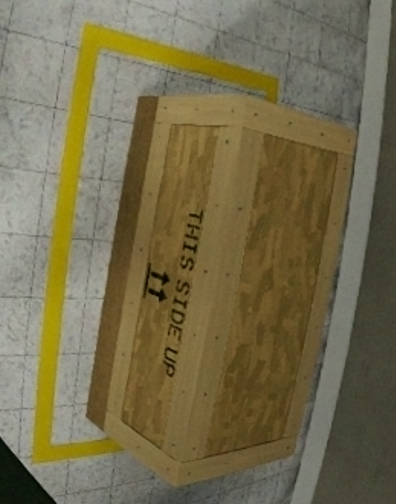

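Emit:
execute_actions(
  actions=[
    {"r1":{"base":{"translate_m":-0.47}},"r2":{"base":{"translate_m":0.3}}},
  ],
  cameras=[],
)

Emit:
execute_actions(
  actions=[
    {"r1":{"base":{"translate_m":-0.06},"joints":{"lift_m":0.33}}},
  ],
  cameras=[],
)

Emit:
execute_actions(
  actions=[
    {"r1":{"base":{"translate_m":0.5},"joints":{"lift_m":0.27}}},
  ],
  cameras=["r1_nav_camera"],
)

Scene clock: 2205.63 s.
r1.base_odometry: x=+1.796 y=-0.115 heading=-1.960 (m, m, rad; r1's odometry frame)
r1.turned_by_wheels: +0.000 (rad since the last result)
r1.turned_by_imu: -0.003 (rad since the last result)
r1.base_tilt: forward=+1.2 right=+0.9 (deg)
r1.lidar_m: 3.45 2.19 4.42 1.06 1.67 0.31 0.31 0.33 0.50 4.37 4.57 0.72
r1.head_depth_mm: 1112 1308 1588 1597 1384 1225 1143 / 1131 1331 1613 1597 1002 1197 - / 1147 1352 1643 1601 965 890 - / 1167 1371 1678 1103 964 962 - / 1174 1396 1700 1111 962 1121 - / 1192 1417 1751 1109 959 1158 1102 / 1212 1444 1747 1110 961 1179 1091
r1.base_status: done
r1.joint_positions: lift_m=+0.270 arm_m=+0.001 wrist_yaw_rad=+3.001 wrist_pitch_rad=-0.417 wrist_roll_rad=+0.004 gripper_m=+0.000 head_pan_rad=-3.135 head_tilt_rad=-0.895
r1.joint_status: not commanded
r1.motor_effort: left_wheel=-1(13) right_wheel=+2(5) lift_m=+20(21) arm_m=+0(0) wrist_yaw_rad=+0(1) wrist_pitch_rad=+6(7) wrist_roll_rad=+0(0) gripper_m=-3(3) head_pan_rad=-2(2) head_tilt_rad=-3(3) (%)
r1.hand_pose: x=+0.0103 y=+0.0763 z=+0.2831 quat_wxyz=(+0.195, +0.701, +0.097, +0.679) (m; r1's base frame)
r1.wrist_depth_mm: - - - - - - - / - - 881 - - - - / 893 882 874 854 869 844 852 / 689 678 665 682 653 669 663 / 558 567 569 - 556 550 541 / 476 496 - - 461 468 462 / - - - - 403 405 401
r2.base_odometry: x=-0.131 y=-3.948 heading=-0.119 (m, m, rad; r2's odometry frame)
r2.turned_by_wheels: +0.000 (rad since the last result)
r2.turned_by_imu: -0.001 (rad since the last result)
r2.base_tilt: forward=-0.5 right=-1.1 (deg)
r2.lidar_m: 2.72 2.91 2.07 4.80 2.64 0.84 1.07 2.18 3.21 3.95 3.57 2.77
r2.head_depth_mm: 1812 2077 1373 1146 1369 1251 - / 1822 2026 1400 1482 1374 1241 1140 / 1824 2059 1417 1590 1402 1276 - / 1838 2019 1422 1590 1398 1269 - / 1875 2147 1533 1602 1395 1243 - / 1899 2187 1893 1597 1383 1216 - / 1903 2170 1875 1598 1365 1205 1087
r2.base_status: done
r2.joint_positions: lift_m=+0.270 arm_m=+0.003 wrist_yaw_rad=+3.000 wrist_pitch_rad=-0.576 wrist_roll_rad=-0.014 gripper_m=+0.037 head_pan_rad=-3.136 head_tilt_rad=-0.896
r2.joint_status: not commanded
r2.motor_effort: left_wheel=-1(7) right_wheel=+1(8) lift_m=+27(27) arm_m=-2(2) wrist_yaw_rad=+0(0) wrist_pitch_rad=+9(9) wrist_roll_rad=-1(1) gripper_m=-1(0) head_pan_rad=+0(1) head_tilt_rad=-3(3) (%)
r2.hand_pose: x=+0.0073 y=+0.0516 z=+0.2493 quat_wxyz=(+0.248, +0.685, +0.154, +0.667) (m; r2's base frame)
r2.wrist_depth_mm: - - - - - - - / 880 - 898 900 906 897 880 / 707 - 714 705 703 698 717 / 580 586 596 589 584 582 589 / 504 506 - - 505 500 502 / - - - - 449 440 440 / - - - - 385 386 387
r3.base_odometry: x=-1.006 y=-1.058 heading=+2.045 (m, m, rad; r3's odometry frame)
r3.turned_by_wheels: +0.000 (rad since the last result)
r3.turned_by_imu: -0.001 (rad since the last result)
r3.base_tilt: forward=-0.7 right=-0.9 (deg)
r3.lidar_m: 3.25 1.52 1.14 1.10 1.19 0.98 0.97 1.66 3.71 1.86 3.87 3.33
r3.head_depth_mm: 2842 2502 1986 1668 1429 1254 1114 / 2872 2495 1997 1656 1423 1242 1104 / 2862 2411 1948 1640 1404 1230 1098 / 2823 2402 1934 1618 1401 1226 1095 / 2927 2397 1925 1624 1384 1218 1084 / 2827 2348 1895 1598 1382 1213 1082 / 2733 2318 1913 1589 1378 1207 1073
r3.base_status: not commanded
r3.joint_positions: lift_m=+0.270 arm_m=+0.001 wrist_yaw_rad=+3.002 wrist_pitch_rad=-0.571 wrist_roll_rad=+0.012 gripper_m=+0.037 head_pan_rad=-0.007 head_tilt_rad=-0.894
r3.joint_status: not commanded
r3.motor_effort: left_wheel=+1(2) right_wheel=-1(1) lift_m=+12(12) arm_m=-3(3) wrist_yaw_rad=-2(2) wrist_pitch_rad=+8(8) wrist_roll_rad=+1(1) gripper_m=+0(1) head_pan_rad=+2(4) head_tilt_rad=-2(2) (%)
r3.hand_pose: x=+0.0071 y=+0.0551 z=+0.2504 quat_wxyz=(+0.247, +0.694, +0.150, +0.659) (m; r3's base frame)
r3.wrist_depth_mm: 936 - - - - - - / 785 - 817 814 845 879 861 / 633 627 643 651 658 679 688 / 529 537 537 549 554 560 566 / 467 - - - 476 476 484 / - - - - 422 416 420 / - - - - 366 368 372
pictures: none
No camera images: the call's "cameras" was empty. Leave "cameras" out to get every camera's image.

Scene clock: 2207.37 s.
r1.base_odometry: x=+1.819 y=-0.060 heading=-1.960 (m, m, rad; r1's odometry frame)
r1.turned_by_wheels: -0.001 (rad since the last result)
r1.turned_by_imu: -0.008 (rad since the last result)
r1.base_tilt: forward=+1.1 right=+0.9 (deg)
r1.lidar_m: 3.51 2.23 4.41 1.05 1.61 0.28 0.28 0.29 0.42 4.36 4.65 0.77
r1.head_depth_mm: 1067 1255 1513 1604 1377 1219 1137 / 1076 1272 1543 1598 1001 1158 - / 1092 1292 1574 1605 960 876 - / 1105 1312 1605 1600 963 893 - / 1123 1329 1631 1597 962 978 - / 1137 1350 1666 1108 964 1062 1128 / 1154 1378 1690 1109 961 1125 1089
r1.base_status: translate_m off_target (by the wheels' count: -0.0597 of -0.0600)
r1.joint_positions: lift_m=+0.330 arm_m=+0.001 wrist_yaw_rad=+3.001 wrist_pitch_rad=-0.417 wrist_roll_rad=+0.004 gripper_m=+0.000 head_pan_rad=-3.135 head_tilt_rad=-0.895
r1.joint_status: all done
r1.on_its_own: left_wheel is at rest, and its effort (-66) is outside its rest range (-18 to +18); right_wheel is at rest, and its effort (-23) is outside its rest range (-18 to +18)
r1.motor_effort: left_wheel=-66(100) right_wheel=-23(41) lift_m=+25(26) arm_m=+0(0) wrist_yaw_rad=-1(2) wrist_pitch_rad=+7(7) wrist_roll_rad=+0(0) gripper_m=-3(2) head_pan_rad=-2(3) head_tilt_rad=-2(3) (%)
r1.hand_pose: x=+0.0103 y=+0.0763 z=+0.3429 quat_wxyz=(+0.195, +0.701, +0.097, +0.679) (m; r1's base frame)
r1.wrist_depth_mm: - - - - - - - / - - 987 - - - - / - - 982 984 988 987 976 / 808 812 770 785 767 747 751 / 648 645 652 - 644 629 605 / 549 547 - - 545 539 535 / 330 499 - - 463 466 469
r2.base_odometry: x=-0.131 y=-3.948 heading=-0.119 (m, m, rad; r2's odometry frame)
r2.turned_by_wheels: +0.000 (rad since the last result)
r2.turned_by_imu: +0.000 (rad since the last result)
r2.base_tilt: forward=-0.6 right=-1.1 (deg)
r2.lidar_m: 2.73 2.92 2.07 4.80 2.63 0.88 1.08 2.18 3.20 3.95 3.55 2.77
r2.head_depth_mm: 1794 2016 1404 1345 1394 1243 - / 1825 2053 1430 1475 1385 1244 1140 / 1832 2056 1417 1583 1411 1270 - / 1855 2030 1423 1582 1394 1271 - / 1876 2131 1532 1608 1387 1241 - / 1892 2174 1886 1600 1387 1216 - / 1919 2182 1863 1582 1373 1207 1083
r2.base_status: not commanded
r2.joint_positions: lift_m=+0.270 arm_m=+0.003 wrist_yaw_rad=+3.000 wrist_pitch_rad=-0.576 wrist_roll_rad=-0.014 gripper_m=+0.037 head_pan_rad=-3.136 head_tilt_rad=-0.896
r2.joint_status: not commanded
r2.motor_effort: left_wheel=-1(0) right_wheel=+1(1) lift_m=+27(27) arm_m=-2(1) wrist_yaw_rad=+0(0) wrist_pitch_rad=+9(9) wrist_roll_rad=-1(1) gripper_m=+0(0) head_pan_rad=+0(1) head_tilt_rad=-3(3) (%)
r2.hand_pose: x=+0.0073 y=+0.0516 z=+0.2493 quat_wxyz=(+0.248, +0.685, +0.154, +0.667) (m; r2's base frame)
r2.wrist_depth_mm: - - - - - - - / 895 - 895 877 895 878 888 / 712 - 714 720 699 701 710 / 581 589 585 588 586 588 587 / 504 514 - - 498 502 493 / - - - - 444 442 437 / - - - - 375 389 385
r3.base_odometry: x=-1.006 y=-1.058 heading=+2.045 (m, m, rad; r3's odometry frame)
r3.turned_by_wheels: +0.000 (rad since the last result)
r3.turned_by_imu: +0.000 (rad since the last result)
r3.base_tilt: forward=-0.5 right=-0.9 (deg)
r3.lidar_m: 3.24 1.52 1.14 1.11 1.19 0.98 0.97 1.66 3.72 1.86 3.86 3.33
r3.head_depth_mm: 2848 2562 2018 1657 1433 1250 1107 / 2859 2488 1988 1667 1419 1247 1101 / 2860 2456 1974 1644 1405 1238 1100 / 2842 2410 1945 1636 1393 1222 1086 / 2838 2391 1927 1600 1385 1228 1087 / 2885 2350 1914 1609 1391 1214 1082 / 2784 2342 1887 1593 1370 1198 1076
r3.base_status: not commanded
r3.joint_positions: lift_m=+0.270 arm_m=+0.001 wrist_yaw_rad=+3.002 wrist_pitch_rad=-0.571 wrist_roll_rad=+0.012 gripper_m=+0.037 head_pan_rad=-0.007 head_tilt_rad=-0.894
r3.joint_status: not commanded
r3.motor_effort: left_wheel=+2(1) right_wheel=-1(1) lift_m=+12(12) arm_m=-3(3) wrist_yaw_rad=-2(2) wrist_pitch_rad=+8(8) wrist_roll_rad=+1(1) gripper_m=+0(0) head_pan_rad=+4(3) head_tilt_rad=-2(1) (%)
r3.hand_pose: x=+0.0071 y=+0.0551 z=+0.2504 quat_wxyz=(+0.247, +0.694, +0.150, +0.659) (m; r3's base frame)
r3.wrist_depth_mm: 951 - - - - - - / 769 - 792 816 839 856 879 / 635 634 636 654 665 680 680 / 528 531 541 545 551 568 566 / 464 - - - 481 474 484 / - - - - 426 420 415 / - - - - 364 368 368
pictures: none
No camera images: the call's "cameras" was empty. Leave "cameras" out to get every camera's image.

Scene clock: 2211.00 s.
r1.base_odometry: x=+1.629 y=-0.523 heading=-1.960 (m, m, rad; r1's odometry frame)
r1.turned_by_wheels: +0.000 (rad since the last result)
r1.turned_by_imu: +0.002 (rad since the last result)
r1.base_tilt: forward=+1.1 right=+0.8 (deg)
r1.lidar_m: 3.01 1.84 1.87 4.30 2.27 1.76 0.77 0.82 2.66 4.41 0.40 3.08
r1.head_depth_mm: 1503 1780 1896 1585 1380 1221 1134 / 1529 1798 1895 1561 1382 1238 - / 1558 1820 1311 1226 1384 1268 - / 1564 1848 1318 1258 1378 1231 - / 1589 1889 1313 1297 1386 1219 - / 1614 1924 1306 1323 1383 1219 1107 / 1627 1956 1316 1356 1382 1219 1098
r1.base_status: done
r1.joint_positions: lift_m=+0.270 arm_m=+0.001 wrist_yaw_rad=+3.001 wrist_pitch_rad=-0.417 wrist_roll_rad=+0.004 gripper_m=+0.000 head_pan_rad=-3.135 head_tilt_rad=-0.895
r1.joint_status: all done
r1.motor_effort: left_wheel=+0(58) right_wheel=-1(23) lift_m=+20(23) arm_m=+0(0) wrist_yaw_rad=-1(0) wrist_pitch_rad=+6(7) wrist_roll_rad=+0(0) gripper_m=-2(3) head_pan_rad=-2(2) head_tilt_rad=-2(3) (%)
r1.hand_pose: x=+0.0103 y=+0.0763 z=+0.2831 quat_wxyz=(+0.195, +0.701, +0.097, +0.679) (m; r1's base frame)
r1.wrist_depth_mm: - - - - - - - / 881 - - - - - - / 890 872 880 833 870 884 849 / 696 691 676 676 675 661 673 / 566 562 569 - 552 545 538 / 473 505 - - 477 464 457 / - - - - 407 404 394
r2.base_odometry: x=-0.131 y=-3.948 heading=-0.119 (m, m, rad; r2's odometry frame)
r2.turned_by_wheels: +0.000 (rad since the last result)
r2.turned_by_imu: -0.001 (rad since the last result)
r2.base_tilt: forward=-0.7 right=-1.0 (deg)
r2.lidar_m: 2.72 2.92 2.07 4.79 2.63 1.10 1.08 2.18 3.20 3.95 3.59 2.77
r2.head_depth_mm: 1806 2011 1410 1571 1418 889 - / 1823 2025 1423 1587 1422 1193 1135 / 1826 2068 1417 1588 1408 1276 - / 1855 2043 1423 1589 1404 1268 - / 1882 2141 1549 1608 1396 1243 - / 1883 2203 1888 1597 1386 1216 - / 1913 2182 1874 1588 1377 1216 1079
r2.base_status: not commanded
r2.joint_positions: lift_m=+0.270 arm_m=+0.003 wrist_yaw_rad=+3.000 wrist_pitch_rad=-0.576 wrist_roll_rad=-0.014 gripper_m=+0.037 head_pan_rad=-3.136 head_tilt_rad=-0.896
r2.joint_status: not commanded
r2.motor_effort: left_wheel=+0(0) right_wheel=+1(1) lift_m=+28(27) arm_m=-2(1) wrist_yaw_rad=+0(1) wrist_pitch_rad=+9(9) wrist_roll_rad=-2(1) gripper_m=+0(0) head_pan_rad=-1(1) head_tilt_rad=-3(3) (%)
r2.hand_pose: x=+0.0073 y=+0.0516 z=+0.2493 quat_wxyz=(+0.248, +0.685, +0.154, +0.667) (m; r2's base frame)
r2.wrist_depth_mm: - - - - - - - / 501 - 896 904 888 888 874 / 414 - 699 708 712 708 700 / 443 470 583 589 580 588 580 / 480 504 - - 499 502 500 / - - - - 443 437 433 / - - - - 380 386 392
r3.base_odometry: x=-1.006 y=-1.058 heading=+2.045 (m, m, rad; r3's odometry frame)
r3.turned_by_wheels: +0.000 (rad since the last result)
r3.turned_by_imu: +0.000 (rad since the last result)
r3.base_tilt: forward=-0.6 right=-0.8 (deg)
r3.lidar_m: 3.23 1.52 1.14 1.11 1.20 0.98 0.97 1.08 3.73 1.86 3.84 3.32
r3.head_depth_mm: 2838 2519 2034 1669 1438 1253 1110 / 2883 2492 1986 1660 1415 1233 1106 / 2815 2420 1963 1644 1416 1234 1095 / 2837 2419 1948 1638 1408 1231 1090 / 2829 2391 1914 1592 1392 1223 1086 / 2866 2350 1904 1597 1383 1214 1077 / 2776 2349 1904 1587 1362 1208 1077
r3.base_status: not commanded
r3.joint_positions: lift_m=+0.270 arm_m=+0.001 wrist_yaw_rad=+3.002 wrist_pitch_rad=-0.571 wrist_roll_rad=+0.012 gripper_m=+0.037 head_pan_rad=-0.007 head_tilt_rad=-0.894
r3.joint_status: not commanded
r3.motor_effort: left_wheel=+2(1) right_wheel=-1(1) lift_m=+12(12) arm_m=-4(3) wrist_yaw_rad=-2(2) wrist_pitch_rad=+8(8) wrist_roll_rad=+1(1) gripper_m=+0(0) head_pan_rad=+3(2) head_tilt_rad=-2(1) (%)
r3.hand_pose: x=+0.0071 y=+0.0551 z=+0.2504 quat_wxyz=(+0.247, +0.694, +0.150, +0.659) (m; r3's base frame)
r3.wrist_depth_mm: 973 - - - - - - / 783 - 811 816 836 859 873 / 640 630 648 656 673 661 692 / 528 536 544 545 557 562 564 / 465 - - - 476 478 483 / - - - - 424 414 421 / - - - - 366 370 374
pictures: r1_nav_camera (sideways: a quarter turn counterclockwise sets it upright)
camera_calibration (this result's frames):
r1_nav_camera: T_world_to_cam=[[-0.772244, -0.0399799, 0.634067, -0.783342], [-0.00397004, 0.998302, 0.0581108, -0.0207198], [-0.635313, 0.0423585, -0.771092, 0.964658], [0, 0, 0, 1]] pos_world=[0.007847, -0.0514947, 1.24174]
Images, in order (width x height): r1_nav_camera 672x504.

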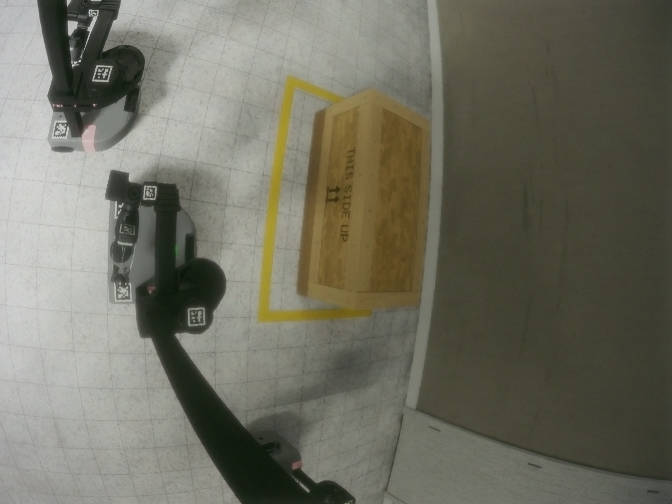

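Emit:
zoom_image(
  camera="r1_nav_camera",
  region=[240,60,460,340],
)

Region (240, 60, 460, 340) of r1_nav_camera's 672x504 image, scaled by 1.800, with more detail than that image has; it fills the left 396 columns of this view, and the rest is white.

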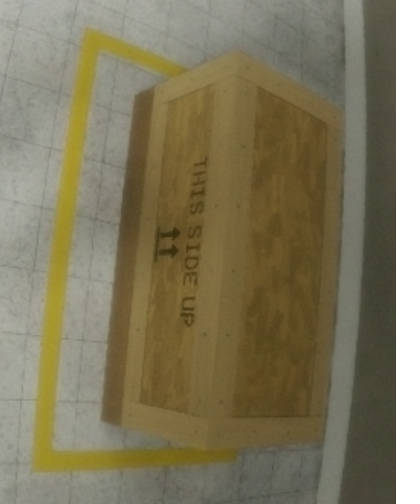

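Emit:
execute_actions(
  actions=[
    {"r3":{"joints":{"head_pan_rad":-3.4}}},
  ],
  cameras=["r3_nav_camera"],
)

Scene clock: 2226.97 s.
r1.base_odometry: x=+1.629 y=-0.523 heading=-1.960 (m, m, rad; r1's odometry frame)
r1.turned_by_wheels: +0.000 (rad since the last result)
r1.turned_by_imu: -0.001 (rad since the last result)
r1.base_tilt: forward=+1.2 right=+0.8 (deg)
r1.lidar_m: 3.00 1.84 1.87 4.29 2.27 1.76 0.77 0.82 2.67 4.41 0.40 3.08
r1.head_depth_mm: 1499 1763 1896 1588 1381 1217 1134 / 1527 1787 1894 1567 1392 1239 - / 1543 1819 1317 1227 1390 1263 - / 1569 1855 1313 1261 1380 1241 - / 1589 1876 1315 1285 1385 1222 - / 1603 1921 1313 1321 1383 1223 1108 / 1632 1942 1307 1356 1386 1221 1094
r1.base_status: not commanded
r1.joint_positions: lift_m=+0.270 arm_m=+0.001 wrist_yaw_rad=+3.001 wrist_pitch_rad=-0.417 wrist_roll_rad=+0.004 gripper_m=+0.000 head_pan_rad=-3.135 head_tilt_rad=-0.895
r1.joint_status: not commanded
r1.motor_effort: left_wheel=+0(0) right_wheel=+0(1) lift_m=+20(20) arm_m=+0(0) wrist_yaw_rad=+0(1) wrist_pitch_rad=+7(7) wrist_roll_rad=+0(0) gripper_m=-3(2) head_pan_rad=-2(2) head_tilt_rad=-3(3) (%)
r1.hand_pose: x=+0.0103 y=+0.0763 z=+0.2831 quat_wxyz=(+0.195, +0.701, +0.097, +0.679) (m; r1's base frame)
r1.wrist_depth_mm: - - - - - - - / 862 - - - - - - / 888 870 884 857 856 847 846 / 701 678 675 684 674 658 657 / 572 562 574 - 552 563 546 / 480 505 - - 465 461 454 / - - - - 409 399 403
r2.base_odometry: x=-0.131 y=-3.948 heading=-0.119 (m, m, rad; r2's odometry frame)
r2.turned_by_wheels: +0.000 (rad since the last result)
r2.turned_by_imu: -0.001 (rad since the last result)
r2.base_tilt: forward=-0.6 right=-1.1 (deg)
r2.lidar_m: 2.73 2.92 2.06 4.82 2.64 1.10 1.08 2.18 3.20 3.95 3.55 2.77
r2.head_depth_mm: 1804 2004 1408 1575 1424 893 - / 1823 2033 1418 1582 1417 1198 1131 / 1842 2070 1418 1594 1402 1273 - / 1858 2023 1425 1581 1398 1272 - / 1869 2133 1537 1617 1385 1238 - / 1896 2195 1891 1594 1389 1214 - / 1919 2172 1874 1594 1373 1215 1079
r2.base_status: not commanded
r2.joint_positions: lift_m=+0.270 arm_m=+0.003 wrist_yaw_rad=+3.000 wrist_pitch_rad=-0.576 wrist_roll_rad=-0.014 gripper_m=+0.037 head_pan_rad=-3.136 head_tilt_rad=-0.896
r2.joint_status: not commanded
r2.motor_effort: left_wheel=+0(1) right_wheel=+1(1) lift_m=+28(27) arm_m=-2(2) wrist_yaw_rad=+0(0) wrist_pitch_rad=+9(9) wrist_roll_rad=-1(1) gripper_m=+0(0) head_pan_rad=-1(1) head_tilt_rad=-3(3) (%)
r2.hand_pose: x=+0.0073 y=+0.0516 z=+0.2493 quat_wxyz=(+0.248, +0.685, +0.154, +0.667) (m; r2's base frame)
r2.wrist_depth_mm: - - - - - - - / 502 - 899 903 879 862 863 / 413 - 711 711 695 709 700 / 434 464 585 582 594 585 584 / 481 503 - - 506 493 489 / - - - - 444 433 440 / - - - - 379 387 390
r3.base_odometry: x=-1.006 y=-1.058 heading=+2.045 (m, m, rad; r3's odometry frame)
r3.turned_by_wheels: +0.000 (rad since the last result)
r3.turned_by_imu: -0.001 (rad since the last result)
r3.base_tilt: forward=-0.6 right=-0.8 (deg)
r3.lidar_m: 3.24 1.52 1.14 1.11 1.20 0.98 0.97 1.08 3.72 1.86 3.85 3.33
r3.head_depth_mm: 1906 2003 1941 1677 1436 - 1092 / 2373 2390 1954 1660 1427 1264 1070 / 2934 2310 1392 1564 1408 1248 - / 3168 1687 1362 1526 1406 1273 - / 3179 1807 1826 1600 1391 1242 - / 3136 2409 1936 1604 1374 1210 - / 3058 2324 1903 1592 1375 1204 1094
r3.base_status: not commanded
r3.joint_positions: lift_m=+0.270 arm_m=+0.001 wrist_yaw_rad=+3.002 wrist_pitch_rad=-0.571 wrist_roll_rad=+0.012 gripper_m=+0.037 head_pan_rad=-3.393 head_tilt_rad=-0.894
r3.joint_status: all done
r3.motor_effort: left_wheel=+1(1) right_wheel=-1(1) lift_m=+12(12) arm_m=-3(4) wrist_yaw_rad=-1(2) wrist_pitch_rad=+8(8) wrist_roll_rad=+1(1) gripper_m=-1(0) head_pan_rad=-1(25) head_tilt_rad=-2(1) (%)
r3.hand_pose: x=+0.0071 y=+0.0551 z=+0.2504 quat_wxyz=(+0.247, +0.694, +0.150, +0.659) (m; r3's base frame)
r3.wrist_depth_mm: 957 - - - - - - / 794 - 826 814 858 866 866 / 628 645 639 656 678 676 676 / 531 529 543 549 555 567 569 / 465 - - - 480 476 485 / - - - - 426 413 421 / - - - - 365 368 372
pictures: r3_nav_camera (sideways: a quarter turn counterclockwise sets it upright)
camera_calibration (this result's frames):
r3_nav_camera: T_world_to_cam=[[-0.745736, 0.198911, 0.635855, -0.775708], [0.214565, 0.975247, -0.0534381, 0.112713], [-0.630745, 0.0965814, -0.769956, 0.962017], [0, 0, 0, 1]] pos_world=[0.00413016, -0.0485394, 1.23997]
Images, in order (width x height): r3_nav_camera 672x504.

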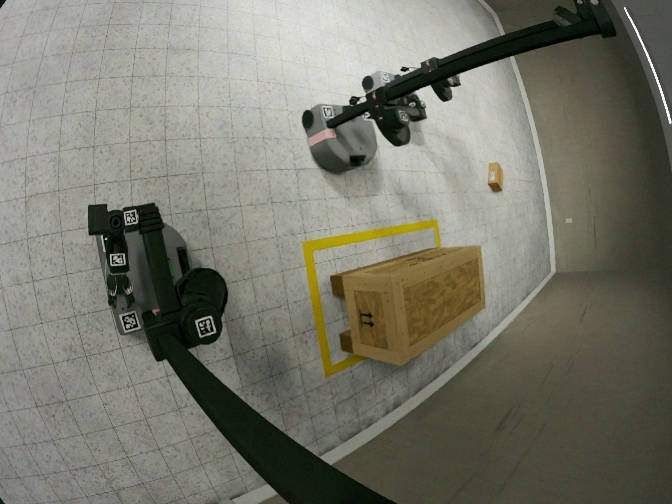

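Emit:
zoom_image(
  camera="r3_nav_camera",
  region=[280,200,520,400],
)

Region (280, 200, 520, 400) of r3_nav_camera's 672x504 image, scaled by 2.100, with more detail than that image has.

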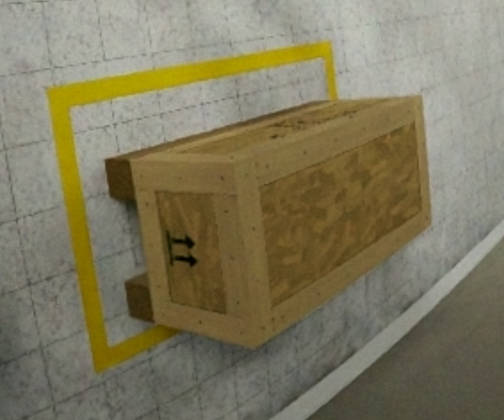

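Emit:
finished_scene(
  scene=1,
)

The scene is finished: the task was done.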